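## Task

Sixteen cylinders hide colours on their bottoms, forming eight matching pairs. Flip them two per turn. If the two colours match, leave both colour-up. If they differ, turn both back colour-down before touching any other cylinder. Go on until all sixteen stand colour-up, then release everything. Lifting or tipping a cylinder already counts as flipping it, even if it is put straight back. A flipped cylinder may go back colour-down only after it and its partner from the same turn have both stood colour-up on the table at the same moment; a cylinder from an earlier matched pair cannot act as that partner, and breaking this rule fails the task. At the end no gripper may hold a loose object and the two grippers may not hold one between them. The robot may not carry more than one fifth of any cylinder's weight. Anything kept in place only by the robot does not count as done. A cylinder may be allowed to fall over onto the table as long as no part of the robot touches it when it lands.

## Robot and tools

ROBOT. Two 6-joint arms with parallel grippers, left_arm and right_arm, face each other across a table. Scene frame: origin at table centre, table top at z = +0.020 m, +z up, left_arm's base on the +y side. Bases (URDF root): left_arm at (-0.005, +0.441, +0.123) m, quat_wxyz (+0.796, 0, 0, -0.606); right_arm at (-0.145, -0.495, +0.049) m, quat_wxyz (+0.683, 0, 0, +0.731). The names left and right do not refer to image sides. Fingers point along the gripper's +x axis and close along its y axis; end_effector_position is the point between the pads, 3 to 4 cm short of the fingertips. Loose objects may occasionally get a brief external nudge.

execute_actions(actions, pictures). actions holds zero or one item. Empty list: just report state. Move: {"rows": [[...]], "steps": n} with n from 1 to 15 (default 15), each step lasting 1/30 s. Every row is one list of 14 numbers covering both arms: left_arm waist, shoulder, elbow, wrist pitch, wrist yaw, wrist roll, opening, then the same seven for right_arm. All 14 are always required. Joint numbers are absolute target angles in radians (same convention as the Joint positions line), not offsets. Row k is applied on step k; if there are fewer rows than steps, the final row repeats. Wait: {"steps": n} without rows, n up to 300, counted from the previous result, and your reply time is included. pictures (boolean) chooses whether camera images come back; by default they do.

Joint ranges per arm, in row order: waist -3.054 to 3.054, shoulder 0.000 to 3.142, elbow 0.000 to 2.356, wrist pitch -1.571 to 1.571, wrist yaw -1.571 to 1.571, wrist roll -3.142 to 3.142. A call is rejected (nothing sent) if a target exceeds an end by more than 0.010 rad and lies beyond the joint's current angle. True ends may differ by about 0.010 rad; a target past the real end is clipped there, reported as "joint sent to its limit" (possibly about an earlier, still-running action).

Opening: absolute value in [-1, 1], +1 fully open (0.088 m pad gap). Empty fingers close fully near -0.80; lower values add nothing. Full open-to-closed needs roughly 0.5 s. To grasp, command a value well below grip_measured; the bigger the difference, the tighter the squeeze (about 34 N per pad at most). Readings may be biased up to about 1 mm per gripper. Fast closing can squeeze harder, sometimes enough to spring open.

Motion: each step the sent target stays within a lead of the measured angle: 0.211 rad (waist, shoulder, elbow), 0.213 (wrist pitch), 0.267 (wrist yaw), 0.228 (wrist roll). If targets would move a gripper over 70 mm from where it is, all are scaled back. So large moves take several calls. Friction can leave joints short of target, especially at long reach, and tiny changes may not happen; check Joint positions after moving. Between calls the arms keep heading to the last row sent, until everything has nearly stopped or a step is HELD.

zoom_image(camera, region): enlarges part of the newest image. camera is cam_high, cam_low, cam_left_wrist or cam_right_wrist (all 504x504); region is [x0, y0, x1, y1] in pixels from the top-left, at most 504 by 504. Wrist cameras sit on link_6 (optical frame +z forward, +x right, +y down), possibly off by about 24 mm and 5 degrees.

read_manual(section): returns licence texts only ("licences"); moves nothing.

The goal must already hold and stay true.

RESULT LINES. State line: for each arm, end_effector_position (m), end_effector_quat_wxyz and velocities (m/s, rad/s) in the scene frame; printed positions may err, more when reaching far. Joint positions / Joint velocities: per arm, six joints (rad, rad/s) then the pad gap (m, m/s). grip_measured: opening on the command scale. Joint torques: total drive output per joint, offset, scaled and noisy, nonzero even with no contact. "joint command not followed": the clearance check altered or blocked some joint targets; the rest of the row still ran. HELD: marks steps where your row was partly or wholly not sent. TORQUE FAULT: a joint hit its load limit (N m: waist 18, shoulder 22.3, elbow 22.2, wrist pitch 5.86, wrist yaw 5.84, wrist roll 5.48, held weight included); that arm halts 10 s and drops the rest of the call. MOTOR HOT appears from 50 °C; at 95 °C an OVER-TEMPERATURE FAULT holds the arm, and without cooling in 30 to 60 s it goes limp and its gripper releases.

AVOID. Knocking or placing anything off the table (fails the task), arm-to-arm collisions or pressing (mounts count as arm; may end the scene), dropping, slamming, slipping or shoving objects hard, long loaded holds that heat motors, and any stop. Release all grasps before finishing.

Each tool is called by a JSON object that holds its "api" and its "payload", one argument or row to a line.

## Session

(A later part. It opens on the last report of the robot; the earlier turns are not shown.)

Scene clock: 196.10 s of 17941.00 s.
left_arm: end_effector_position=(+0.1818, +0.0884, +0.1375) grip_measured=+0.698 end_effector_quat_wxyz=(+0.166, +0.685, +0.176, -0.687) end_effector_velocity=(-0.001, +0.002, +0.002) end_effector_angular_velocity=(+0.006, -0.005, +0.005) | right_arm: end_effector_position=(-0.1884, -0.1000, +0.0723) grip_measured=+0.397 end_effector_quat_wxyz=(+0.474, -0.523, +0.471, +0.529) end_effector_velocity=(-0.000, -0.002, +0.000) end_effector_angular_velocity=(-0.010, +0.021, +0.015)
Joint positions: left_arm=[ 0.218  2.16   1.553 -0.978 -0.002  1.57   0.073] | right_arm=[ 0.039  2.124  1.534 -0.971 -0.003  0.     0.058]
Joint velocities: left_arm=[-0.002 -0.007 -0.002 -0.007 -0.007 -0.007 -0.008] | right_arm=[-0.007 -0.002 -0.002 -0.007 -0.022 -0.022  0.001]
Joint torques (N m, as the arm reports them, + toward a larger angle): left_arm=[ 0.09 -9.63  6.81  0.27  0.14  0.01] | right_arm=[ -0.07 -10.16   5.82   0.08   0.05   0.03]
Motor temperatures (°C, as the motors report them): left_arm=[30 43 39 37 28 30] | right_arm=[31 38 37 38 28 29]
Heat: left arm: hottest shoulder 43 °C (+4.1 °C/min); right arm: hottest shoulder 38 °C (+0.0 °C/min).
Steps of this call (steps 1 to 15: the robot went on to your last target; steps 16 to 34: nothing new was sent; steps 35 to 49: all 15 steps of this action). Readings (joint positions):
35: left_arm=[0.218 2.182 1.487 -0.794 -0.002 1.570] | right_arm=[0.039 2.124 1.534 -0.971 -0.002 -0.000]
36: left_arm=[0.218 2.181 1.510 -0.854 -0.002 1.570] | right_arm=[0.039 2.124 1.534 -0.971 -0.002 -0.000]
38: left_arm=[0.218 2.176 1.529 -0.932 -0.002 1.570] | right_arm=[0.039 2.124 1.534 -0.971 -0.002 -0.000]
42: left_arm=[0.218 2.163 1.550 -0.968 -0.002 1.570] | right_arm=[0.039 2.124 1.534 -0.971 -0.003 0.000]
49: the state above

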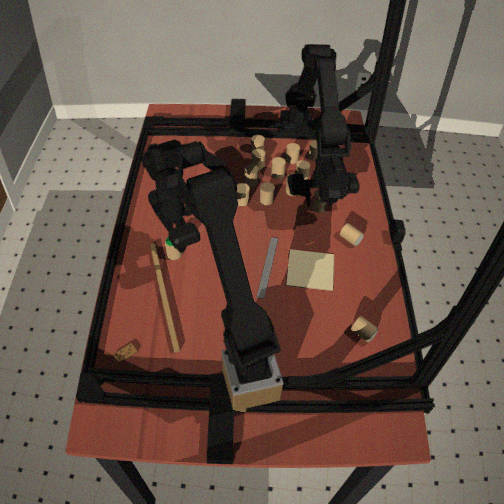

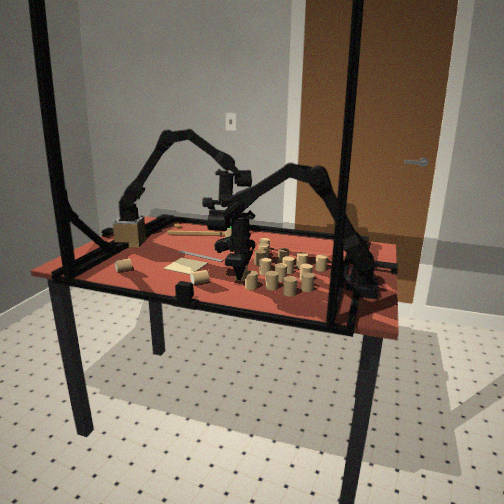

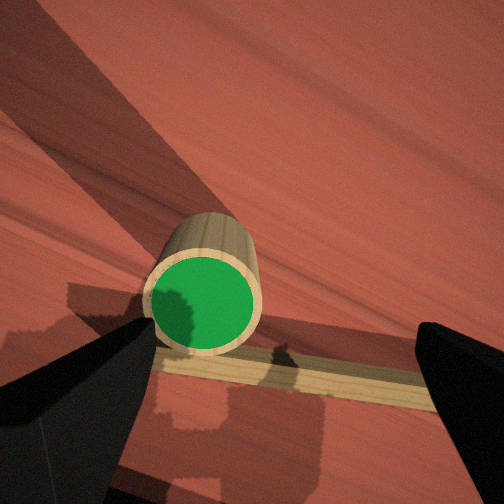

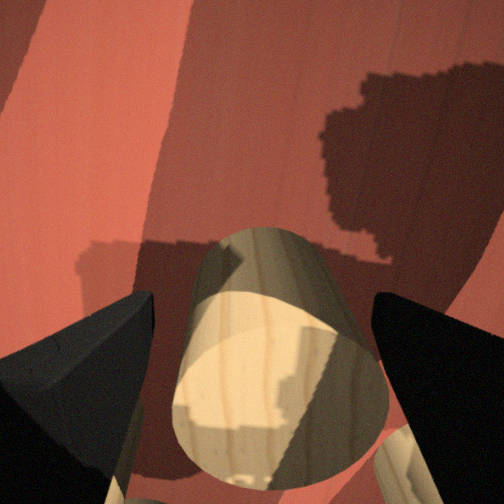

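{"api": "execute_actions", "payload": {
  "actions": [
    {"rows":[[0.22,2.245,1.707,-1.033,0,1.571,0.8,0.038,2.09,1.66,-1.13,0,0,0.4],[0.22,2.245,1.707,-1.033,0,1.571,0.8,0.038,2.09,1.66,-1.13,0,0,0.4],[0.22,2.245,1.707,-1.033,0,1.571,0.8,0.038,2.057,1.786,-1.3,0,0,0.4],[0.22,2.245,1.707,-1.033,0,1.571,0.8,0.038,2.057,1.786,-1.3,0,0,0.4],[0.22,2.245,1.707,-1.033,0,1.571,0.8,0.038,2.057,1.786,-1.3,0,0,0.4],[0.22,2.245,1.707,-1.033,0,1.571,0.8,0.038,2.057,1.786,-1.3,0,0,0.4],[0.22,2.245,1.707,-1.033,0,1.571,0.8,0.038,2.057,1.786,-1.3,0,0,0.4],[0.22,2.245,1.707,-1.033,0,1.571,0.8,0.038,2.057,1.786,-1.3,0,0,0.4],[0.22,2.245,1.707,-1.033,0,1.571,0.8,-0.216,1.379,1.5,-1.0,0,0,0.4],[0.22,2.28,1.67,-1.033,0,1.571,0.8,-0.216,1.379,1.5,-1.0,0,0,0.4],[0.22,2.28,1.67,-1.0,0,1.571,0.8,-0.216,1.379,1.5,-1.0,0,0,0.4],[0.22,2.32,1.635,-0.96,0,1.571,0.8,-0.216,1.379,1.5,-1.0,0,0,0.4],[0.22,2.32,1.635,-0.92,0,1.571,0.8,-0.216,1.379,1.5,-1.0,0,0,0.4],[0.22,2.355,1.6,-0.88,0,1.571,0.8,-0.216,1.379,1.5,-1.0,0,0,0.4],[0.22,2.355,1.6,-0.816,0,1.571,0.8,-0.216,1.379,1.5,-1.0,0,0,0.4]]}
  ],
  "pictures": false
}}

{"api": "execute_actions", "payload": {
  "actions": [
    {"steps":9}
  ]
}}

Scene clock: 205.93 s of 17941.00 s.
left_arm: end_effector_position=(+0.1949, +0.0637, +0.1029) grip_measured=+0.800 end_effector_quat_wxyz=(+0.172, +0.687, +0.171, -0.685) end_effector_velocity=(+0.015, -0.023, -0.345) end_effector_angular_velocity=(-0.089, -0.056, +0.010) | right_arm: end_effector_position=(-0.0880, -0.1142, +0.2116) grip_measured=+0.400 end_effector_quat_wxyz=(+0.616, -0.384, +0.442, +0.528) end_effector_velocity=(+0.239, -0.150, +0.491) end_effector_angular_velocity=(+1.549, -0.257, -0.648)
Joint positions: left_arm=[ 0.218  2.3    1.641 -0.91  -0.002  1.57   0.078] | right_arm=[-0.215  1.74   1.523 -1.033  0.007  0.     0.059]
Joint velocities: left_arm=[ 0.002  0.574 -0.486  1.165 -0.007 -0.007 -0.   ] | right_arm=[-0.662 -1.653 -0.427  0.344  0.022 -0.022 -0.   ]
Joint torques (N m, as the arm reports them, + toward a larger angle): left_arm=[ 0.13 -7.69  4.82  0.6   0.15  0.02] | right_arm=[  3.64 -12.99   7.76   0.95  -0.29   0.01]
Motor temperatures (°C, as the motors report them): left_arm=[30 46 39 36 28 30] | right_arm=[32 40 37 37 28 29]
Heat: left arm: hottest shoulder 46 °C (+7.0 °C/min); right arm: hottest shoulder 40 °C (+2.0 °C/min).
Steps of this call (steps 1 to 15: the robot went on to your last target; steps 16 to 90: nothing new was sent; then 6.33 s passed at rest; steps 91 to 105: all 15 steps of this action). Readings (joint positions):
91: left_arm=[0.218 2.173 1.579 -1.005 -0.002 1.570] | right_arm=[0.039 2.125 1.554 -1.010 -0.003 -0.000]
92: left_arm=[0.218 2.192 1.617 -1.018 -0.002 1.570] | right_arm=[0.039 2.125 1.579 -1.058 -0.003 -0.000]
94: left_arm=[0.218 2.220 1.670 -1.009 -0.002 1.570] | right_arm=[0.039 2.119 1.665 -1.172 -0.003 -0.000]
98: left_arm=[0.218 2.230 1.695 -1.029 -0.002 1.570] | right_arm=[0.039 2.064 1.771 -1.271 -0.003 0.000]
105: the state above

Scene clock: 206.23 s of 17941.00 s.
left_arm: end_effector_position=(+0.1940, +0.0655, +0.0694) grip_measured=+0.800 end_effector_quat_wxyz=(+0.169, +0.686, +0.174, -0.686) end_effector_velocity=(+0.001, +0.003, +0.000) end_effector_angular_velocity=(+0.017, -0.016, +0.019) | right_arm: end_effector_position=(-0.0944, -0.1556, +0.3436) grip_measured=+0.400 end_effector_quat_wxyz=(+0.691, -0.269, +0.311, +0.594) end_effector_velocity=(-0.003, -0.019, +0.038) end_effector_angular_velocity=(+0.118, -0.017, +0.008)
Joint positions: left_arm=[ 0.218  2.36   1.601 -0.819 -0.002  1.57   0.078] | right_arm=[-0.216  1.364  1.516 -0.999  0.002 -0.     0.059]
Joint velocities: left_arm=[-0.002 -0.002 -0.002 -0.007 -0.022 -0.022 -0.   ] | right_arm=[-0.002 -0.11   0.002  0.007 -0.007 -0.007 -0.   ]
Joint torques (N m, as the arm reports them, + toward a larger angle): left_arm=[ 0.16 -9.82  5.47  0.44  0.14  0.01] | right_arm=[ 0.   -2.63  5.25  0.99 -0.1   0.02]
Motor temperatures (°C, as the motors report them): left_arm=[30 46 39 36 28 30] | right_arm=[32 40 37 37 28 29]
Heat: left arm: hottest shoulder 46 °C (+7.1 °C/min); right arm: hottest shoulder 40 °C (+2.0 °C/min).
Steps of this call (steps 1 to 9: the robot went on to your last target). Readings (joint positions):
1: left_arm=[0.218 2.320 1.628 -0.876 -0.002 1.570] | right_arm=[-0.229 1.684 1.513 -1.023 0.007 0.000]
2: left_arm=[0.218 2.337 1.618 -0.857 -0.002 1.570] | right_arm=[-0.232 1.628 1.511 -1.014 0.007 -0.000]
4: left_arm=[0.218 2.358 1.602 -0.841 -0.002 1.570] | right_arm=[-0.225 1.512 1.510 -1.003 0.004 -0.000]
8: left_arm=[0.218 2.360 1.600 -0.819 -0.002 1.570] | right_arm=[-0.216 1.372 1.516 -1.000 0.002 -0.000]
9: the state above

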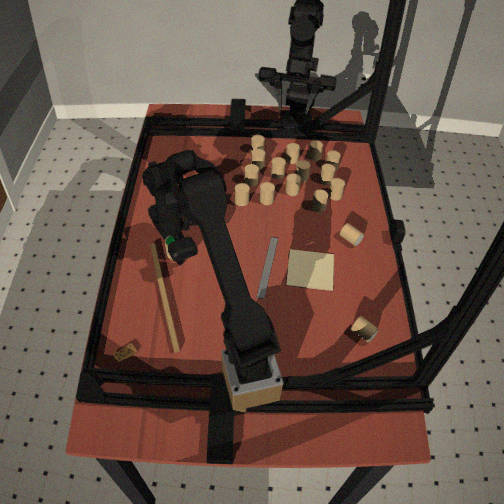

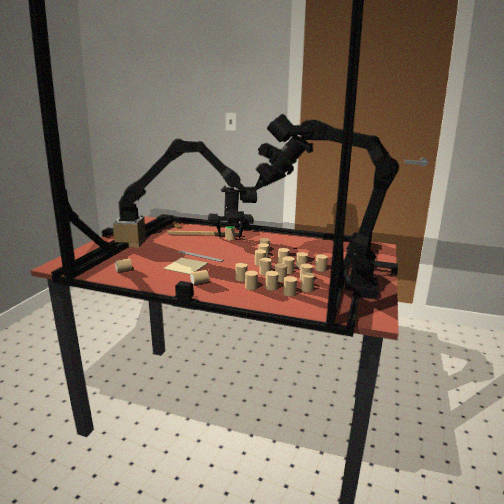

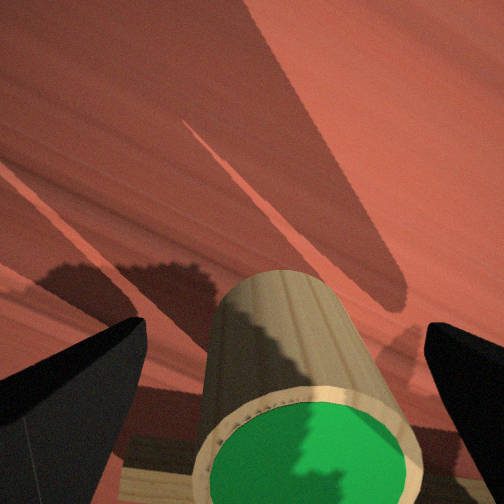

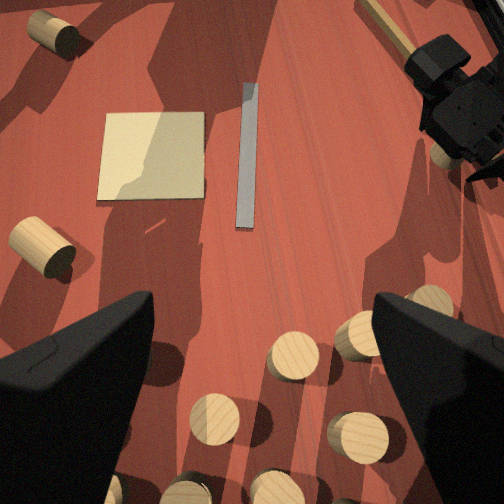

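{"api": "execute_actions", "payload": {
  "actions": [
    {"rows":[[0.22,2.355,1.6,-0.816,0,1.571,-0.6,-0.216,1.379,1.172,0.207,0,0,0.8],[0.22,2.355,1.6,-0.816,0,1.571,-0.6,-0.216,1.379,1.172,0.207,0,0,0.8],[0.22,2.355,1.6,-0.816,0,1.571,-0.6,-0.216,1.379,1.172,0.207,0,0,0.8],[0.22,2.355,1.6,-0.816,0,1.571,-0.6,-0.216,1.379,1.172,0.207,0,0,0.8],[0.22,2.355,1.6,-0.816,0,1.571,-0.6,-0.216,1.379,1.172,0.207,0,0,0.8],[0.22,2.355,1.6,-0.816,0,1.571,-0.6,-0.216,1.379,1.172,0.207,0,0,0.8],[0.22,2.355,1.6,-0.816,0,1.571,-0.6,-0.216,1.379,1.172,0.207,0,0,0.8],[0.22,2.355,1.6,-0.816,0,1.571,-0.6,-0.216,1.379,1.172,0.207,0,0,0.8],[0.22,2.355,1.6,-0.816,0,1.571,-0.6,-0.216,1.379,1.172,0.207,0,0,0.8],[0.22,2.355,1.6,-0.816,0,1.571,-0.6,-0.216,1.379,1.172,0.207,0,0,0.8],[0.22,2.355,1.6,-0.816,0,1.571,-0.6,-0.216,1.379,1.172,0.207,0,0,0.8],[0.22,2.355,1.6,-0.816,0,1.571,-0.6,-0.216,1.379,1.172,0.207,0,0,0.8],[0.22,2.1,1.6,-0.9,0,1.571,-0.6,-0.216,1.379,1.172,0.207,0,0,0.8]]}
  ],
  "pictures": false
}}

{"api": "execute_actions", "payload": {
  "actions": [
    {"rows":[[0.22,2.1,1.6,-0.9,0,1.571,-0.6,-0.216,1.379,1.172,0.207,0,0,0.8],[0.22,2.1,1.6,-0.9,0,1.571,-0.6,-0.216,1.379,1.172,0.207,0,0,0.8],[0.0,1.2,1.2,-0.8,0,1.571,-0.6,-0.216,1.379,1.172,0.207,0,0,0.8]]}
  ],
  "pictures": false
}}

{"api": "execute_actions", "payload": {
  "actions": [
    {"rows":[[-0.43,1.058,0.672,0.386,0,1.571,-0.6,-0.216,1.379,1.172,0.207,0,0,0.8]]}
  ],
  "pictures": false
}}

{"api": "execute_actions", "payload": {
  "actions": [
    {"rows":[[-0.43,1.058,0.672,0.386,0,1.571,-0.6,-0.216,1.379,1.172,0.207,0,0,0.8],[-0.43,1.058,0.672,0.386,0,1.571,-0.6,-0.216,1.379,1.172,0.207,0,0,0.8],[-0.43,1.058,0.672,0.386,0,1.571,-0.6,-0.216,1.379,1.172,0.207,0,0,0.8],[-0.43,1.058,0.672,0.386,0,1.571,-0.6,-0.216,1.379,1.172,0.207,0,0,0.8],[-0.43,1.2,0.77,0.44,0,1.571,-0.6,-0.216,1.379,1.172,0.207,0,0,0.8],[-0.43,1.2,0.77,0.44,0,1.571,-0.6,-0.216,1.379,1.172,0.207,0,0,0.8],[-0.43,1.33,0.86,0.48,0,1.571,-0.6,-0.216,1.379,1.172,0.207,0,0,0.8],[-0.43,1.33,0.86,0.48,0,1.571,-0.6,-0.216,1.379,1.172,0.207,0,0,0.8],[-0.43,1.43,0.93,0.51,0,1.571,-0.6,-0.216,1.379,1.172,0.207,0,0,0.8],[-0.43,1.43,0.93,0.51,0,1.571,-0.6,-0.216,1.379,1.172,0.207,0,0,0.8],[-0.43,1.524,0.997,0.537,0,1.571,-0.6,-0.216,1.379,1.172,0.207,0,0,0.8]]}
  ],
  "pictures": false
}}

{"api": "execute_actions", "payload": {
  "actions": [
    {"rows":[[-0.43,1.524,0.997,0.537,0,1.571,-0.6,-0.216,1.379,1.172,0.207,0,0,0.3],[-0.43,1.524,0.997,0.537,0,1.571,-0.6,-0.216,1.379,1.172,0.207,0,0,0.3],[-0.43,1.524,0.997,0.537,0,1.571,-0.6,-0.216,1.379,1.172,0.207,0,0,0.3],[-0.43,1.524,0.997,0.537,0,1.571,-0.6,-0.216,1.379,1.172,0.207,0,0,0.3],[-0.43,1.524,0.997,0.537,0,1.571,-0.6,-0.216,1.379,1.172,0.207,0,0,0.3],[-0.43,1.524,0.997,0.537,0,1.571,-0.6,-0.216,1.379,1.172,0.207,0,0,0.3],[-0.43,1.524,0.997,0.537,0,1.571,-0.6,-0.216,1.379,1.172,0.207,0,0,0.3],[-0.43,1.524,0.997,0.537,0,1.571,-0.6,-0.216,1.379,1.172,0.207,0,0,-0.6]]}
  ]
}}

Scene clock: 219.77 s of 17941.00 s.
left_arm: end_effector_position=(+0.1911, +0.0709, +0.0986) grip_measured=+0.028 end_effector_quat_wxyz=(+0.171, +0.687, +0.171, -0.685) end_effector_velocity=(-0.005, +0.000, +0.432) end_effector_angular_velocity=(-0.493, -0.254, -0.000) | right_arm: end_effector_position=(-0.0807, -0.0641, +0.3626) grip_measured=+0.799 end_effector_quat_wxyz=(+0.752, -0.082, +0.094, +0.647) end_effector_velocity=(+0.013, +0.105, +0.422) end_effector_angular_velocity=(+1.965, -0.314, +0.015)
Joint positions: left_arm=[ 0.218  2.279  1.585 -0.876 -0.002  1.57   0.04 ] | right_arm=[-0.216  1.389  1.167 -0.028  0.002 -0.     0.078]
Joint velocities: left_arm=[-0.007 -1.175 -0.159 -0.462  0.007 -0.007  0.   ] | right_arm=[ 0.002 -0.007 -0.002  1.985 -0.007 -0.022  0.   ]
Joint torques (N m, as the arm reports them, + toward a larger angle): left_arm=[  0.09 -14.17   8.87   1.34   0.13  -0.02] | right_arm=[ 0.01 -7.7   8.35  1.57 -0.11  0.02]
Motor temperatures (°C, as the motors report them): left_arm=[30 50 38 34 28 30] | right_arm=[31 38 36 38 28 29]
Heat: left arm: hottest shoulder 50 °C (+11.0 °C/min); right arm: hottest shoulder 38 °C (+0.0 °C/min). Fold the left arm in close to its base before you think long.
MOTOR HOT: a motor of the left arm reached 50 °C. Now the hottest motor of the left arm, joint 2 (shoulder), reports 50 °C. The temperature limit of the motors' drives, at which the controller stops that arm, is 95 °C. To cool a motor, set the load down, stop pushing, or move to a pose that needs little force.
Steps of this call (steps 1 to 30: the robot went on to your last target; steps 31 to 100: nothing new was sent; then 9.70 s passed at rest; steps 101 to 115: all 15 steps of this action). Readings (joint positions):
101: left_arm=[0.218 2.360 1.601 -0.817 -0.002 1.570] | right_arm=[-0.216 1.372 1.472 -0.945 0.002 0.000]
102: left_arm=[0.218 2.360 1.601 -0.817 -0.002 1.570] | right_arm=[-0.216 1.362 1.420 -0.866 0.002 0.000]
104: left_arm=[0.218 2.360 1.601 -0.817 -0.002 1.570] | right_arm=[-0.216 1.359 1.310 -0.738 0.002 -0.000]
108: left_arm=[0.218 2.360 1.601 -0.818 -0.002 1.570] | right_arm=[-0.216 1.393 1.176 -0.494 0.002 -0.000]
115: the state above

Scene clock: 220.27 s of 17941.00 s.
left_arm: end_effector_position=(+0.0870, +0.1022, +0.2973) grip_measured=+0.028 end_effector_quat_wxyz=(+0.272, +0.700, -0.090, -0.654) end_effector_velocity=(-0.014, +0.129, +0.632) end_effector_angular_velocity=(-1.866, -0.517, +0.066) | right_arm: end_effector_position=(-0.0799, -0.0591, +0.4168) grip_measured=+0.800 end_effector_quat_wxyz=(+0.758, -0.003, +0.003, +0.652) end_effector_velocity=(-0.000, -0.001, +0.001) end_effector_angular_velocity=(+0.006, -0.008, +0.005)
Joint positions: left_arm=[-0.001  1.456  1.206 -0.799  0.004  1.57   0.04 ] | right_arm=[-0.216  1.383  1.169  0.205  0.002 -0.     0.078]
Joint velocities: left_arm=[ 0.056 -1.902 -0.002  0.037 -0.007 -0.007 -0.   ] | right_arm=[-0.002 -0.002 -0.002  0.007 -0.007 -0.007 -0.   ]
Joint torques (N m, as the arm reports them, + toward a larger angle): left_arm=[-0.17 -6.4   6.68  1.1  -0.03 -0.03] | right_arm=[-0.06 -6.98  8.12  1.55 -0.1   0.02]
Motor temperatures (°C, as the motors report them): left_arm=[30 50 38 34 28 30] | right_arm=[31 38 36 38 28 29]
Heat: left arm: hottest shoulder 50 °C (+11.1 °C/min); right arm: hottest shoulder 38 °C (+0.0 °C/min). Fold the left arm in close to its base before you think long.
MOTOR HOT: still on. Now the hottest motor of the left arm, joint 2 (shoulder), reports 50 °C; a drive's own limit is 95 °C.
Steps of this call (steps 1 to 15: all 15 steps of this action). Readings (joint positions):
1: left_arm=[0.218 2.238 1.583 -0.882 -0.002 1.570] | right_arm=[-0.216 1.389 1.167 0.038 0.002 -0.000]
2: left_arm=[0.218 2.197 1.585 -0.882 -0.002 1.570] | right_arm=[-0.216 1.389 1.167 0.094 0.002 -0.000]
4: left_arm=[0.185 2.092 1.529 -0.833 -0.012 1.570] | right_arm=[-0.216 1.386 1.169 0.159 0.002 -0.000]
8: left_arm=[0.024 1.864 1.323 -0.810 0.002 1.570] | right_arm=[-0.216 1.383 1.169 0.195 0.002 -0.000]
15: the state above

Scene clock: 220.77 s of 17941.00 s.
left_arm: end_effector_position=(-0.0615, +0.0908, +0.3659) grip_measured=+0.026 end_effector_quat_wxyz=(+0.390, +0.519, -0.479, -0.590) end_effector_velocity=(-0.020, -0.087, +0.444) end_effector_angular_velocity=(-2.016, +0.338, -0.010) | right_arm: end_effector_position=(-0.0799, -0.0591, +0.4168) grip_measured=+0.800 end_effector_quat_wxyz=(+0.758, -0.003, +0.003, +0.652) end_effector_velocity=(-0.002, -0.000, -0.004) end_effector_angular_velocity=(-0.013, -0.005, +0.010)
Joint positions: left_arm=[-0.426  1.071  0.669  0.161  0.006  1.57   0.04 ] | right_arm=[-0.216  1.383  1.169  0.205  0.002 -0.     0.078]
Joint velocities: left_arm=[-0.022 -0.09  -0.002  1.956 -0.007 -0.022  0.   ] | right_arm=[ 0.002 -0.002 -0.007 -0.007 -0.007 -0.007  0.   ]
Joint torques (N m, as the arm reports them, + toward a larger angle): left_arm=[-0.27 -3.96  8.46  2.05 -0.12 -0.05] | right_arm=[ 0.03 -6.88  8.16  1.53 -0.09  0.03]
Motor temperatures (°C, as the motors report them): left_arm=[30 50 38 35 28 30] | right_arm=[31 38 37 38 28 29]
Heat: left arm: hottest shoulder 50 °C (+11.0 °C/min); right arm: hottest shoulder 38 °C (+0.0 °C/min). Fold the left arm in close to its base before you think long.
MOTOR HOT: still on. Now the hottest motor of the left arm, joint 2 (shoulder), reports 50 °C; a drive's own limit is 95 °C.
Steps of this call (steps 1 to 15: all 15 steps of this action). Readings (joint positions):
1: left_arm=[-0.017 1.389 1.173 -0.745 -0.014 1.570] | right_arm=[-0.216 1.383 1.169 0.205 0.002 -0.000]
2: left_arm=[-0.069 1.314 1.122 -0.664 -0.020 1.570] | right_arm=[-0.216 1.383 1.169 0.205 0.002 -0.000]
4: left_arm=[-0.201 1.185 1.011 -0.543 -0.005 1.570] | right_arm=[-0.216 1.383 1.169 0.205 0.002 -0.000]
8: left_arm=[-0.403 1.069 0.780 -0.277 0.007 1.570] | right_arm=[-0.216 1.383 1.169 0.205 0.002 -0.000]
15: the state above

Scene clock: 221.27 s of 17941.00 s.
left_arm: end_effector_position=(-0.0791, -0.0163, +0.4122) grip_measured=+0.026 end_effector_quat_wxyz=(+0.453, +0.462, -0.535, -0.543) end_effector_velocity=(-0.017, -0.076, -0.118) end_effector_angular_velocity=(+0.238, -0.015, -0.014) | right_arm: end_effector_position=(-0.0799, -0.0591, +0.4168) grip_measured=+0.800 end_effector_quat_wxyz=(+0.758, -0.003, +0.003, +0.652) end_effector_velocity=(+0.000, +0.001, -0.007) end_effector_angular_velocity=(-0.028, -0.003, +0.005)
Joint positions: left_arm=[-0.428  1.508  0.97   0.52   0.005  1.57   0.04 ] | right_arm=[-0.216  1.383  1.169  0.205  0.002 -0.     0.078]
Joint velocities: left_arm=[-0.007  0.383  0.081  0.066  0.007 -0.022 -0.   ] | right_arm=[-0.002  0.002 -0.002 -0.022 -0.007 -0.007  0.   ]
Joint torques (N m, as the arm reports them, + toward a larger angle): left_arm=[-0.19 -7.16 10.25  2.69 -0.12 -0.06] | right_arm=[-0.01 -6.96  8.05  1.54 -0.1   0.03]
Motor temperatures (°C, as the motors report them): left_arm=[30 49 38 35 28 30] | right_arm=[31 38 37 38 28 29]
Heat: left arm: hottest shoulder 49 °C (+9.1 °C/min); right arm: hottest shoulder 38 °C (-1.0 °C/min). Fold the left arm in close to its base before you think long.
MOTOR HOT: still on. Now the hottest motor of the left arm, joint 2 (shoulder), reports 49 °C; a drive's own limit is 95 °C.
Steps of this call (steps 1 to 15: all 15 steps of this action). Readings (joint positions):
1: left_arm=[-0.427 1.068 0.669 0.226 0.006 1.570] | right_arm=[-0.216 1.383 1.169 0.205 0.002 -0.000]
2: left_arm=[-0.427 1.066 0.669 0.281 0.006 1.570] | right_arm=[-0.216 1.383 1.169 0.205 0.002 -0.000]
4: left_arm=[-0.427 1.061 0.671 0.342 0.006 1.570] | right_arm=[-0.216 1.383 1.169 0.205 0.002 -0.000]
8: left_arm=[-0.428 1.217 0.787 0.442 0.006 1.570] | right_arm=[-0.216 1.383 1.169 0.205 0.002 -0.000]
15: the state above

Scene clock: 221.77 s of 17941.00 s.
left_arm: end_effector_position=(-0.0793, -0.0206, +0.4166) grip_measured=+0.025 end_effector_quat_wxyz=(+0.458, +0.459, -0.538, -0.539) end_effector_velocity=(-0.004, +0.001, -0.005) end_effector_angular_velocity=(+0.023, +0.004, -0.015) | right_arm: end_effector_position=(-0.0806, -0.0590, +0.4169) grip_measured=+0.003 end_effector_quat_wxyz=(+0.757, -0.003, +0.003, +0.653) end_effector_velocity=(-0.000, -0.002, +0.001) end_effector_angular_velocity=(+0.008, +0.006, +0.005)
Joint positions: left_arm=[-0.428  1.524  0.988  0.535  0.002  1.57   0.04 ] | right_arm=[-0.216  1.383  1.169  0.206 -0.    -0.     0.039]
Joint velocities: left_arm=[-0.007 -0.002 -0.002 -0.022  0.007 -0.007  0.   ] | right_arm=[-0.002 -0.007 -0.007  0.007 -0.007  0.007  0.001]
Joint torques (N m, as the arm reports them, + toward a larger angle): left_arm=[-0.24 -6.13  8.94  2.16 -0.04 -0.07] | right_arm=[-0.08 -6.96  8.13  1.51 -0.01  0.04]
Motor temperatures (°C, as the motors report them): left_arm=[30 49 38 35 28 30] | right_arm=[31 38 37 38 28 29]
Heat: left arm: hottest shoulder 49 °C (+9.0 °C/min); right arm: hottest shoulder 38 °C (-1.0 °C/min). Fold the left arm in close to its base before you think long.
MOTOR HOT: still on. Now the hottest motor of the left arm, joint 2 (shoulder), reports 49 °C; a drive's own limit is 95 °C.
Steps of this call (steps 1 to 15: all 15 steps of this action). Readings (joint positions):
1: left_arm=[-0.428 1.517 0.972 0.522 0.005 1.570] | right_arm=[-0.216 1.383 1.169 0.205 0.002 -0.000]
2: left_arm=[-0.428 1.522 0.974 0.525 0.005 1.570] | right_arm=[-0.216 1.383 1.169 0.205 0.002 -0.000]
4: left_arm=[-0.428 1.524 0.978 0.530 0.005 1.570] | right_arm=[-0.216 1.383 1.169 0.205 0.002 -0.000]
8: left_arm=[-0.428 1.524 0.988 0.535 0.005 1.570] | right_arm=[-0.216 1.383 1.169 0.205 0.002 -0.000]
15: the state above

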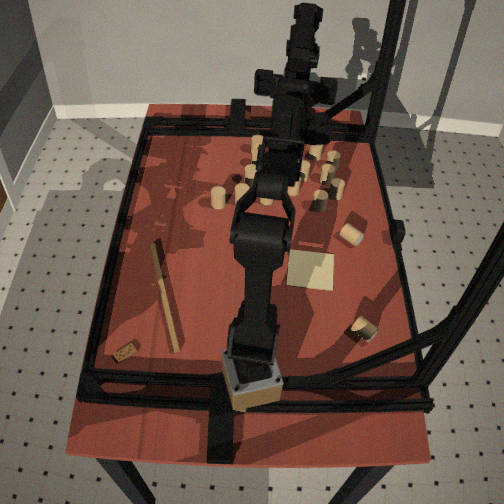

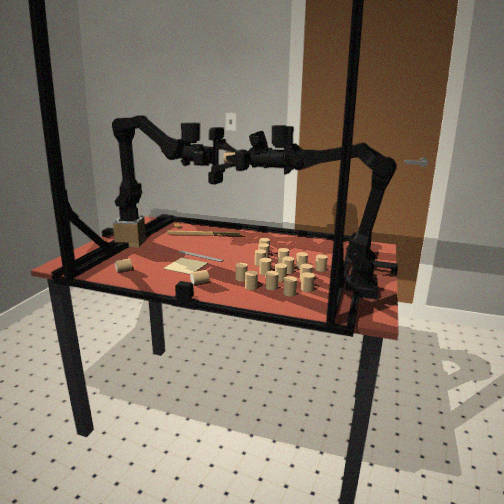

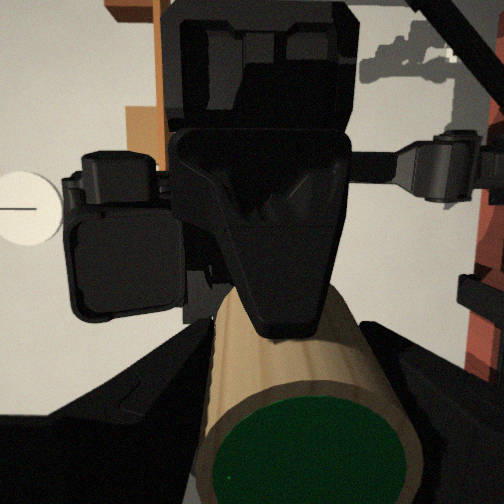

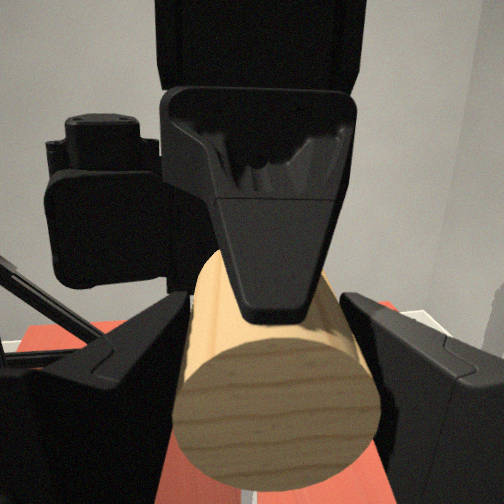

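{"api": "execute_actions", "payload": {
  "actions": [
    {"rows":[[-0.43,1.524,0.997,0.537,0,1.571,0.6,-0.216,1.379,1.172,0.207,0,0,-0.6],[-0.43,1.524,0.997,0.537,0,1.571,0.6,-0.216,1.379,1.172,0.207,0,0,-0.6],[-0.43,1.524,0.997,0.537,0,1.571,0.6,-0.216,1.379,1.172,0.207,0,0,-0.6],[-0.43,1.524,0.997,0.537,0,1.571,0.6,-0.216,1.379,1.172,0.207,0,0,-0.6],[-0.43,1.524,0.997,0.537,0,1.571,0.6,-0.216,1.379,1.172,0.207,0,0,-0.6],[-0.43,1.524,0.997,0.537,0,1.571,0.6,-0.216,1.379,1.172,0.207,0,0,-0.6],[-0.43,1.524,0.997,0.537,0,1.571,0.6,-0.216,1.379,1.172,0.207,0,0,-0.6],[-0.43,1.524,0.997,0.537,0,1.571,0.6,-0.216,1.379,1.172,0.207,0,0,-0.6],[-0.43,1.4,0.89,0.51,0,1.571,0.6,-0.216,1.379,1.172,0.207,0,0,-0.6],[-0.43,1.4,0.89,0.51,0,1.571,0.6,-0.216,1.379,1.172,0.207,0,0,-0.6],[-0.43,1.27,0.8,0.47,0,1.571,0.6,-0.216,1.379,1.172,0.207,0,0,-0.6],[-0.43,1.27,0.8,0.47,0,1.571,0.6,-0.216,1.379,1.172,0.207,0,0,-0.6],[-0.43,1.15,0.73,0.42,0,1.571,0.6,-0.216,1.379,1.172,0.207,0,0,-0.6],[-0.43,1.15,0.73,0.42,0,1.571,0.6,-0.216,1.379,1.172,0.207,0,0,-0.6],[-0.43,1.058,0.672,0.386,0,1.571,0.6,-0.216,1.379,1.172,0.207,0,0,-0.6]]}
  ],
  "pictures": false
}}

{"api": "execute_actions", "payload": {
  "actions": [
    {"rows":[[-0.43,1.058,0.672,0.386,0,1.571,1,-0.134,1.379,1.5,-1.326,0,0,-0.6]]}
  ],
  "pictures": false
}}

{"api": "execute_actions", "payload": {
  "actions": [
    {"rows":[[-0.43,1.058,0.672,0.386,0,1.571,1,-0.134,1.379,1.5,-1.326,0,0,-0.6],[-0.43,1.058,0.672,0.386,0,1.571,1,-0.134,1.379,1.5,-1.326,0,0,-0.6],[-0.43,1.058,0.672,0.386,0,1.571,1,-0.134,1.379,1.5,-1.326,0,0,-0.6],[-0.43,1.058,0.672,0.386,0,1.571,1,-0.134,2.106,1.861,-1.326,0,0,-0.6]]}
  ],
  "pictures": false
}}

{"api": "execute_actions", "payload": {
  "actions": [
    {"rows":[[-0.43,1.058,0.672,0.386,0,1.571,1,-0.134,2.106,1.861,-1.326,0,0,-0.6],[-0.43,1.058,0.672,0.386,0,1.571,1,-0.134,2.106,1.861,-1.326,0,0,-0.6],[-0.43,1.058,0.672,0.386,0,1.571,1,-0.134,2.106,1.861,-1.326,0,0,-0.6],[-0.43,1.058,0.672,0.386,0,1.571,1,-0.134,2.106,1.861,-1.326,0,0,-0.6],[-0.43,1.058,0.672,0.386,0,1.571,1,-0.134,2.12,1.8,-1.29,0,0,-0.6],[-0.43,1.058,0.672,0.386,0,1.571,1,-0.134,2.12,1.8,-1.25,0,0,-0.6],[-0.43,1.058,0.672,0.386,0,1.571,1,-0.134,2.135,1.74,-1.21,0,0,-0.6],[-0.43,1.058,0.672,0.386,0,1.571,1,-0.134,2.135,1.74,-1.17,0,0,-0.6],[-0.43,1.058,0.672,0.386,0,1.571,1,-0.134,2.15,1.68,-1.13,0,0,-0.6],[-0.43,1.058,0.672,0.386,0,1.571,1,-0.134,2.15,1.68,-1.09,0,0,-0.6],[-0.43,1.058,0.672,0.386,0,1.571,1,-0.134,2.16,1.645,-1.06,0,0,-0.6],[-0.43,1.058,0.672,0.386,0,1.571,1,-0.134,2.16,1.645,-1.05,0,0,-0.6],[-0.43,1.058,0.672,0.386,0,1.571,1,-0.134,2.168,1.625,-1.025,0,0,-0.6]]}
  ],
  "pictures": false
}}

{"api": "execute_actions", "payload": {
  "actions": [
    {"rows":[[-0.43,1.058,0.672,0.386,0,1.571,1,-0.134,2.182,1.605,-1.0,0,0,-0.6],[-0.43,1.058,0.672,0.386,0,1.571,1,-0.134,2.182,1.605,-1.0,0,0,-0.6],[-0.43,1.058,0.672,0.386,0,1.571,1,-0.134,2.182,1.605,-1.0,0,0,-0.6],[-0.43,1.058,0.672,0.386,0,1.571,1,-0.134,2.182,1.605,-1.0,0,0,-0.6],[-0.43,1.058,0.672,0.386,0,1.571,1,-0.134,2.182,1.605,-1.0,0,0,-0.6],[-0.43,1.058,0.672,0.386,0,1.571,1,-0.134,2.182,1.605,-1.0,0,0,-0.6],[-0.43,1.058,0.672,0.386,0,1.571,1,-0.134,2.182,1.605,-1.0,0,0,0.4]]}
  ],
  "pictures": false
}}

{"api": "execute_actions", "payload": {
  "actions": [
    {"rows":[[-0.43,1.058,0.672,0.386,0,1.571,1,-0.134,2.14,1.73,-1.1,0,0,0.4],[-0.43,1.058,0.672,0.386,0,1.571,1,-0.134,2.14,1.73,-1.16,0,0,0.4],[-0.43,1.058,0.672,0.386,0,1.571,1,-0.134,2.106,1.861,-1.25,0,0,0.4],[-0.43,1.058,0.672,0.386,0,1.571,1,-0.134,2.106,1.861,-1.326,0,0,0.4],[-0.43,1.058,0.672,0.386,0,1.571,1,-0.134,2.106,1.861,-1.326,0,0,0.4],[-0.43,1.058,0.672,0.386,0,1.571,1,-0.134,2.106,1.861,-1.326,0,0,0.4],[-0.43,1.058,0.672,0.386,0,1.571,1,-0.134,2.106,1.861,-1.326,0,0,0.4],[-0.43,1.058,0.672,0.386,0,1.571,1,-0.134,2.106,1.861,-1.326,0,0,0.4],[-0.43,1.058,0.672,0.386,0,1.571,1,-0.587,2.297,2.17,-1.444,0,0.89,0.4]]}
  ],
  "pictures": false
}}

{"api": "execute_actions", "payload": {
  "actions": [
    {"steps":15}
  ]
}}

Scene clock: 247.90 s of 17941.00 s.
left_arm: end_effector_position=(-0.0678, +0.0535, +0.4197) grip_measured=+0.596 end_effector_quat_wxyz=(+0.456, +0.461, -0.536, -0.541) end_effector_velocity=(+0.065, +0.403, +0.115) end_effector_angular_velocity=(-0.348, +0.063, +0.005) | right_arm: end_effector_position=(-0.0809, -0.0593, +0.4179) grip_measured=+0.003 end_effector_quat_wxyz=(+0.757, -0.002, +0.002, +0.653) end_effector_velocity=(-0.000, -0.002, +0.004) end_effector_angular_velocity=(+0.011, -0.009, +0.005)
Joint positions: left_arm=[-0.429  1.211  0.763  0.437  0.     1.57   0.068] | right_arm=[-0.215  1.382  1.17   0.206 -0.001 -0.     0.039]
Joint velocities: left_arm=[-0.002 -1.834 -0.989 -0.491 -0.007 -0.007  0.001] | right_arm=[-0.002 -0.007 -0.002  0.007 -0.007 -0.007  0.   ]
Joint torques (N m, as the arm reports them, + toward a larger angle): left_arm=[-0.09 -5.71  5.78  1.67  0.05 -0.07] | right_arm=[-0.05 -6.77  8.06  1.48 -0.01  0.03]
Motor temperatures (°C, as the motors report them): left_arm=[30 46 40 38 28 30] | right_arm=[31 38 38 39 28 29]
Heat: left arm: hottest shoulder 46 °C (+5.0 °C/min); right arm: hottest wrist pitch 39 °C (+0.0 °C/min).
MOTOR HOT: cleared. Now the hottest motor of the left arm, joint 2 (shoulder), reports 46 °C.
Steps of this call (steps 1 to 15: the robot went on to your last target; steps 16 to 769: nothing new was sent; steps 770 to 784: all 15 steps of this action). Readings (joint positions):
770: left_arm=[-0.429 1.525 0.990 0.535 0.000 1.570] | right_arm=[-0.215 1.382 1.170 0.207 -0.001 -0.000]
771: left_arm=[-0.429 1.525 0.990 0.535 0.000 1.570] | right_arm=[-0.215 1.382 1.170 0.207 -0.001 -0.000]
773: left_arm=[-0.429 1.525 0.990 0.535 0.000 1.570] | right_arm=[-0.215 1.382 1.170 0.207 -0.001 -0.000]
777: left_arm=[-0.429 1.525 0.990 0.535 0.000 1.570] | right_arm=[-0.215 1.382 1.170 0.206 -0.001 -0.000]
784: the state above

Scene clock: 248.40 s of 17941.00 s.
left_arm: end_effector_position=(-0.0627, +0.0856, +0.4210) grip_measured=+1.000 end_effector_quat_wxyz=(+0.459, +0.458, -0.538, -0.538) end_effector_velocity=(+0.000, +0.002, -0.000) end_effector_angular_velocity=(+0.006, +0.021, -0.005) | right_arm: end_effector_position=(-0.1212, -0.1180, +0.3681) grip_measured=+0.003 end_effector_quat_wxyz=(+0.690, -0.220, +0.236, +0.648) end_effector_velocity=(-0.017, -0.252, -0.372) end_effector_angular_velocity=(-2.059, +0.133, +0.008)
Joint positions: left_arm=[-0.429  1.064  0.678  0.386  0.     1.57   0.088] | right_arm=[-0.133  1.378  1.501 -0.78  -0.002 -0.     0.039]
Joint velocities: left_arm=[ 0.002 -0.007 -0.002 -0.007  0.007 -0.022  0.   ] | right_arm=[-0.002  0.061 -0.017 -1.985 -0.007 -0.007  0.   ]
Joint torques (N m, as the arm reports them, + toward a larger angle): left_arm=[-0.09 -3.85  7.13  2.02  0.03 -0.08] | right_arm=[-0.16 -6.28  7.18  1.3   0.01  0.02]
Motor temperatures (°C, as the motors report them): left_arm=[30 46 40 38 28 30] | right_arm=[31 38 38 39 28 29]
Heat: left arm: hottest shoulder 46 °C (+4.0 °C/min); right arm: hottest wrist pitch 39 °C (+0.0 °C/min).
Steps of this call (steps 1 to 15: all 15 steps of this action). Readings (joint positions):
1: left_arm=[-0.429 1.157 0.735 0.420 0.000 1.570] | right_arm=[-0.208 1.382 1.204 0.139 0.006 -0.000]
2: left_arm=[-0.429 1.115 0.715 0.411 0.000 1.570] | right_arm=[-0.190 1.389 1.255 0.064 0.008 -0.000]
4: left_arm=[-0.429 1.074 0.699 0.402 0.000 1.570] | right_arm=[-0.153 1.398 1.365 -0.066 -0.000 -0.000]
8: left_arm=[-0.429 1.064 0.683 0.387 0.000 1.570] | right_arm=[-0.133 1.371 1.490 -0.311 -0.002 -0.000]
15: the state above

Scene clock: 248.90 s of 17941.00 s.
left_arm: end_effector_position=(-0.0627, +0.0856, +0.4210) grip_measured=+1.000 end_effector_quat_wxyz=(+0.459, +0.458, -0.538, -0.538) end_effector_velocity=(-0.002, +0.001, +0.001) end_effector_angular_velocity=(-0.008, -0.006, -0.010) | right_arm: end_effector_position=(-0.1195, -0.0914, +0.1951) grip_measured=+0.003 end_effector_quat_wxyz=(+0.540, -0.459, +0.491, +0.507) end_effector_velocity=(+0.003, +0.048, -0.561) end_effector_angular_velocity=(-1.508, +0.105, +0.006)
Joint positions: left_arm=[-0.429  1.064  0.678  0.386  0.     1.57   0.088] | right_arm=[-0.133  2.01   1.852 -1.316 -0.002 -0.     0.039]
Joint velocities: left_arm=[-0.002 -0.002 -0.002  0.007  0.007  0.007  0.   ] | right_arm=[-0.002  1.448 -0.012 -0.051 -0.007 -0.007 -0.   ]
Joint torques (N m, as the arm reports them, + toward a larger angle): left_arm=[-0.08 -3.91  7.13  2.02  0.02 -0.08] | right_arm=[ -0.09 -11.     7.24  -0.11   0.     0.02]
Motor temperatures (°C, as the motors report them): left_arm=[30 46 40 38 28 30] | right_arm=[31 38 38 39 28 29]
Heat: left arm: hottest shoulder 46 °C (+4.0 °C/min); right arm: hottest wrist pitch 39 °C (+0.0 °C/min).
Steps of this call (steps 1 to 15: all 15 steps of this action). Readings (joint positions):
1: left_arm=[-0.429 1.064 0.678 0.386 0.000 1.570] | right_arm=[-0.133 1.379 1.501 -0.846 -0.002 -0.000]
2: left_arm=[-0.429 1.064 0.678 0.386 0.000 1.570] | right_arm=[-0.133 1.379 1.501 -0.913 -0.002 -0.000]
4: left_arm=[-0.429 1.064 0.678 0.386 0.000 1.570] | right_arm=[-0.133 1.411 1.535 -1.074 -0.002 -0.000]
8: left_arm=[-0.429 1.064 0.678 0.386 0.000 1.570] | right_arm=[-0.133 1.635 1.780 -1.259 -0.002 -0.000]
15: the state above

Scene clock: 249.40 s of 17941.00 s.
left_arm: end_effector_position=(-0.0627, +0.0856, +0.4210) grip_measured=+1.000 end_effector_quat_wxyz=(+0.459, +0.458, -0.538, -0.538) end_effector_velocity=(+0.003, +0.001, +0.002) end_effector_angular_velocity=(-0.001, +0.008, +0.020) | right_arm: end_effector_position=(-0.1191, -0.0856, +0.0869) grip_measured=+0.003 end_effector_quat_wxyz=(+0.517, -0.481, +0.515, +0.486) end_effector_velocity=(-0.002, -0.036, -0.146) end_effector_angular_velocity=(-0.202, +0.020, +0.005)
Joint positions: left_arm=[-0.429  1.064  0.678  0.386  0.     1.57   0.088] | right_arm=[-0.133  2.156  1.645 -1.053 -0.002 -0.     0.039]
Joint velocities: left_arm=[-0.002 -0.007  0.002 -0.007 -0.022 -0.007  0.   ] | right_arm=[-0.002  0.188 -0.3    0.286 -0.007 -0.007 -0.   ]
Joint torques (N m, as the arm reports them, + toward a larger angle): left_arm=[-0.07 -3.94  7.12  2.02  0.04 -0.09] | right_arm=[ -0.16 -10.86   6.19   0.29   0.02   0.02]
Motor temperatures (°C, as the motors report them): left_arm=[30 46 40 38 28 30] | right_arm=[31 38 38 39 28 29]
Heat: left arm: hottest shoulder 46 °C (+4.0 °C/min); right arm: hottest wrist pitch 39 °C (+0.0 °C/min).
Steps of this call (steps 1 to 15: all 15 steps of this action). Readings (joint positions):
1: left_arm=[-0.429 1.064 0.678 0.386 0.000 1.570] | right_arm=[-0.133 2.053 1.852 -1.319 -0.002 -0.000]
2: left_arm=[-0.429 1.064 0.678 0.386 0.000 1.570] | right_arm=[-0.133 2.086 1.849 -1.320 -0.002 -0.000]
4: left_arm=[-0.429 1.064 0.678 0.386 0.000 1.570] | right_arm=[-0.133 2.120 1.844 -1.324 -0.002 -0.000]
8: left_arm=[-0.429 1.064 0.678 0.386 0.000 1.570] | right_arm=[-0.133 2.123 1.796 -1.240 -0.002 -0.000]
15: the state above

Scene clock: 249.90 s of 17941.00 s.
left_arm: end_effector_position=(-0.0627, +0.0856, +0.4210) grip_measured=+1.000 end_effector_quat_wxyz=(+0.459, +0.458, -0.538, -0.538) end_effector_velocity=(+0.000, -0.000, -0.003) end_effector_angular_velocity=(+0.004, +0.007, +0.005) | right_arm: end_effector_position=(-0.1191, -0.0846, +0.0735) grip_measured=+0.396 end_effector_quat_wxyz=(+0.519, -0.480, +0.513, +0.487) end_effector_velocity=(-0.000, -0.004, -0.001) end_effector_angular_velocity=(-0.012, +0.008, +0.005)
Joint positions: left_arm=[-0.429  1.064  0.678  0.386  0.     1.57   0.088] | right_arm=[-0.133  2.17   1.612 -0.999 -0.002 -0.     0.058]
Joint velocities: left_arm=[-0.002  0.002 -0.007  0.007 -0.007 -0.007  0.   ] | right_arm=[-0.002 -0.002 -0.007 -0.007 -0.007 -0.007  0.005]
Joint torques (N m, as the arm reports them, + toward a larger angle): left_arm=[-0.07 -3.93  7.14  2.01  0.04 -0.07] | right_arm=[-0.13 -9.42  5.33  0.06  0.03  0.03]
Motor temperatures (°C, as the motors report them): left_arm=[30 46 40 38 28 30] | right_arm=[31 38 38 39 28 29]
Heat: left arm: hottest shoulder 46 °C (+4.0 °C/min); right arm: hottest wrist pitch 39 °C (+0.0 °C/min).
Steps of this call (steps 1 to 15: all 15 steps of this action). Readings (joint positions):
1: left_arm=[-0.429 1.064 0.678 0.386 0.000 1.570] | right_arm=[-0.133 2.162 1.633 -1.040 -0.002 -0.000]
2: left_arm=[-0.429 1.064 0.678 0.386 0.000 1.570] | right_arm=[-0.133 2.166 1.624 -1.026 -0.002 -0.000]
4: left_arm=[-0.429 1.064 0.678 0.386 0.000 1.570] | right_arm=[-0.133 2.169 1.617 -1.017 -0.002 -0.000]
8: left_arm=[-0.429 1.064 0.678 0.386 0.000 1.570] | right_arm=[-0.133 2.169 1.616 -1.010 -0.002 -0.000]
15: the state above

Scene clock: 250.40 s of 17941.00 s.
left_arm: end_effector_position=(-0.0627, +0.0856, +0.4210) grip_measured=+1.000 end_effector_quat_wxyz=(+0.459, +0.458, -0.538, -0.538) end_effector_velocity=(+0.000, +0.001, -0.002) end_effector_angular_velocity=(+0.013, +0.035, +0.005) | right_arm: end_effector_position=(-0.0087, -0.0782, +0.1624) grip_measured=+0.400 end_effector_quat_wxyz=(+0.637, -0.304, +0.637, +0.311) end_effector_velocity=(+0.624, -0.155, -0.034) end_effector_angular_velocity=(-0.112, +0.009, -2.965)
Joint positions: left_arm=[-0.429  1.064  0.678  0.386  0.     1.57   0.088] | right_arm=[-0.387  2.252  2.103 -1.415 -0.006  0.352  0.059]
Joint velocities: left_arm=[-0.002 -0.002 -0.002 -0.007 -0.007 -0.037  0.   ] | right_arm=[-1.448  0.349  0.447 -0.198  0.037  1.516 -0.   ]
Joint torques (N m, as the arm reports them, + toward a larger angle): left_arm=[-0.09 -3.89  7.13  2.01  0.04 -0.07] | right_arm=[ -0.37 -11.07   7.44  -0.29   0.11   0.14]
Motor temperatures (°C, as the motors report them): left_arm=[30 46 40 38 28 30] | right_arm=[32 38 38 39 28 29]
Heat: left arm: hottest shoulder 46 °C (+4.0 °C/min); right arm: hottest wrist pitch 39 °C (+0.0 °C/min).
Steps of this call (steps 1 to 15: all 15 steps of this action). Readings (joint positions):
1: left_arm=[-0.429 1.064 0.678 0.386 0.000 1.570] | right_arm=[-0.133 2.170 1.632 -1.029 -0.002 -0.000]
2: left_arm=[-0.429 1.064 0.678 0.386 0.000 1.570] | right_arm=[-0.133 2.170 1.655 -1.067 -0.002 -0.000]
4: left_arm=[-0.429 1.064 0.678 0.386 0.000 1.570] | right_arm=[-0.133 2.168 1.740 -1.180 -0.002 -0.000]
8: left_arm=[-0.429 1.064 0.678 0.386 0.000 1.570] | right_arm=[-0.133 2.115 1.844 -1.294 -0.002 -0.000]
15: the state above

Scene clock: 250.90 s of 17941.00 s.
left_arm: end_effector_position=(-0.0627, +0.0856, +0.4208) grip_measured=+1.000 end_effector_quat_wxyz=(+0.459, +0.458, -0.538, -0.538) end_effector_velocity=(-0.002, -0.000, -0.001) end_effector_angular_velocity=(+0.011, +0.021, -0.010) | right_arm: end_effector_position=(+0.0734, -0.1085, +0.1645) grip_measured=+0.400 end_effector_quat_wxyz=(+0.706, -0.059, +0.702, +0.063) end_effector_velocity=(-0.001, -0.002, +0.000) end_effector_angular_velocity=(-0.010, -0.003, -0.034)
Joint positions: left_arm=[-0.429  1.064  0.678  0.386  0.     1.57   0.088] | right_arm=[-0.583  2.281  2.161 -1.442  0.001  0.883  0.059]
Joint velocities: left_arm=[-0.002  0.002  0.002 -0.007  0.007 -0.022  0.   ] | right_arm=[ 0.002 -0.002 -0.002 -0.007  0.007  0.037 -0.   ]
Joint torques (N m, as the arm reports them, + toward a larger angle): left_arm=[-0.1  -3.9   7.16  2.03  0.03 -0.07] | right_arm=[-0.48 -9.89  7.27 -0.03 -0.03  0.11]
Motor temperatures (°C, as the motors report them): left_arm=[30 46 40 38 28 30] | right_arm=[32 38 38 39 28 29]
Heat: left arm: hottest shoulder 46 °C (+4.0 °C/min); right arm: hottest wrist pitch 39 °C (+0.0 °C/min).
Steps of this call (steps 1 to 15: the robot went on to your last target). Readings (joint positions):
1: left_arm=[-0.429 1.064 0.678 0.386 0.000 1.570] | right_arm=[-0.435 2.262 2.116 -1.421 -0.005 0.406]
2: left_arm=[-0.429 1.064 0.678 0.386 0.000 1.570] | right_arm=[-0.483 2.270 2.128 -1.428 -0.004 0.472]
4: left_arm=[-0.429 1.064 0.678 0.386 0.000 1.570] | right_arm=[-0.565 2.280 2.147 -1.434 0.003 0.614]
8: left_arm=[-0.429 1.064 0.678 0.386 0.000 1.570] | right_arm=[-0.615 2.281 2.158 -1.441 0.005 0.827]
15: the state above

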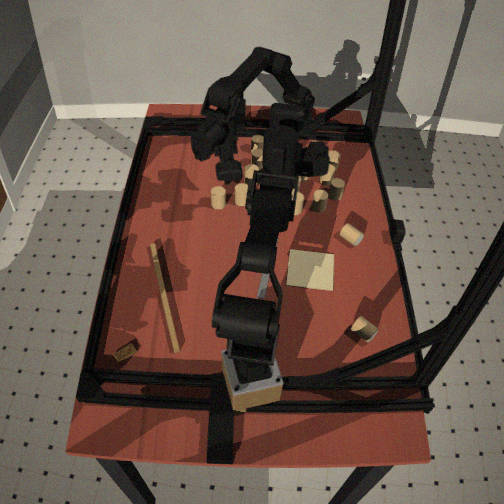

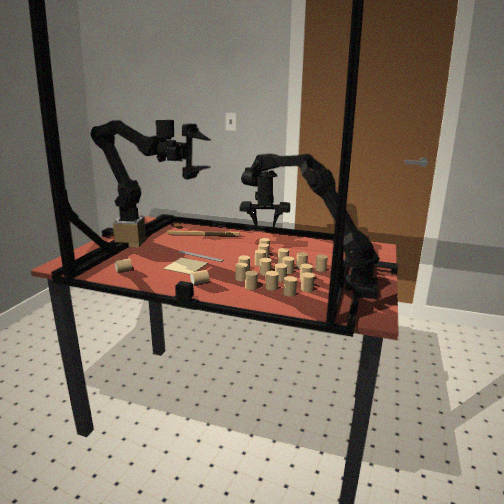

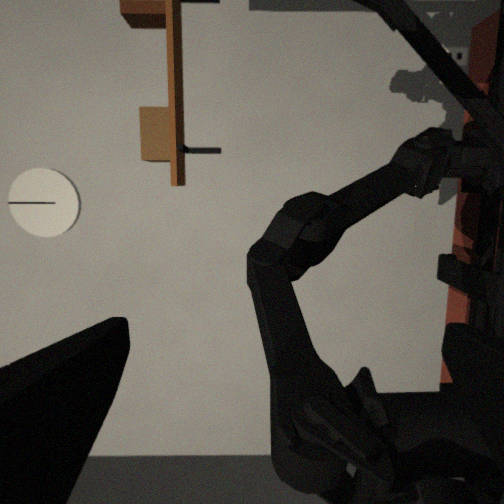

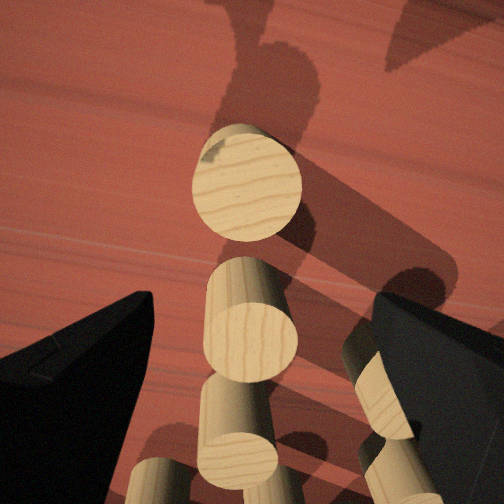

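{"api": "execute_actions", "payload": {
  "actions": []
}}

Scene clock: 259.73 s of 17941.00 s.
left_arm: end_effector_position=(-0.0626, +0.0857, +0.4210) grip_measured=+1.000 end_effector_quat_wxyz=(+0.459, +0.458, -0.538, -0.538) end_effector_velocity=(+0.004, -0.000, +0.001) end_effector_angular_velocity=(-0.008, -0.006, +0.024) | right_arm: end_effector_position=(+0.0742, -0.1088, +0.1642) grip_measured=+0.400 end_effector_quat_wxyz=(+0.707, -0.057, +0.703, +0.061) end_effector_velocity=(-0.004, -0.003, -0.002) end_effector_angular_velocity=(-0.020, +0.020, +0.010)
Joint positions: left_arm=[-0.429  1.063  0.678  0.386  0.     1.57   0.088] | right_arm=[-0.585  2.282  2.161 -1.442  0.001  0.887  0.059]
Joint velocities: left_arm=[ 0.002 -0.002 -0.002  0.007 -0.022  0.007  0.   ] | right_arm=[ 0.002  0.002 -0.002 -0.022 -0.007 -0.007 -0.   ]
Joint torques (N m, as the arm reports them, + toward a larger angle): left_arm=[-0.08 -3.86  7.17  2.03  0.03 -0.07] | right_arm=[ -0.27 -10.01   7.21  -0.02  -0.02   0.14]
Motor temperatures (°C, as the motors report them): left_arm=[30 44 40 39 28 30] | right_arm=[32 40 38 38 28 29]
Heat: left arm: hottest shoulder 44 °C (+0.0 °C/min); right arm: hottest shoulder 40 °C (+1.0 °C/min).
Steps of this call (steps 1 to 15: the robot went on to your last target; steps 16 to 90: nothing new was sent; then 5.83 s passed at rest). Readings (joint positions):
1: left_arm=[-0.429 1.064 0.678 0.386 0.000 1.570] | right_arm=[-0.583 2.281 2.161 -1.442 0.001 0.885]
2: left_arm=[-0.429 1.064 0.678 0.386 0.000 1.570] | right_arm=[-0.583 2.282 2.161 -1.442 0.001 0.885]
4: left_arm=[-0.429 1.064 0.678 0.386 0.000 1.570] | right_arm=[-0.584 2.282 2.161 -1.442 0.001 0.886]
8: left_arm=[-0.429 1.064 0.678 0.386 0.000 1.570] | right_arm=[-0.585 2.282 2.161 -1.442 0.001 0.887]
90: the state above
All arms were judged still, so your last target was given up. Only a new action makes them travel on or press farther. Fingers that are still opening or closing keep moving.

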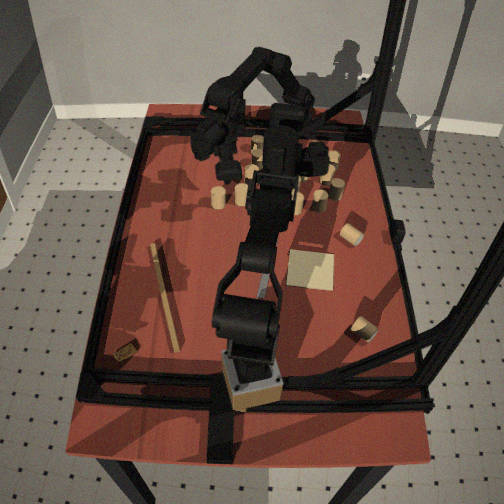

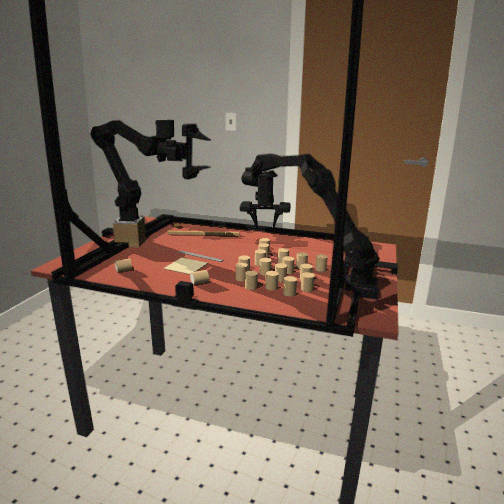

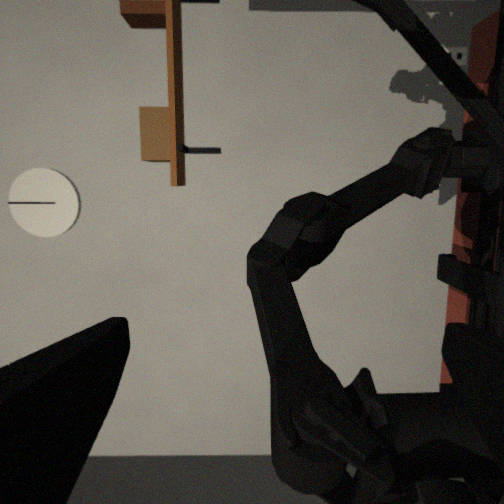

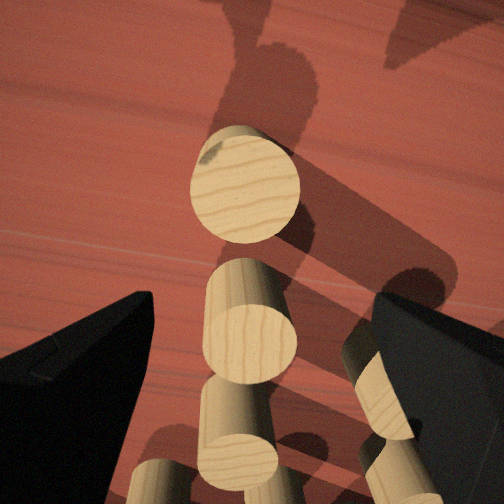

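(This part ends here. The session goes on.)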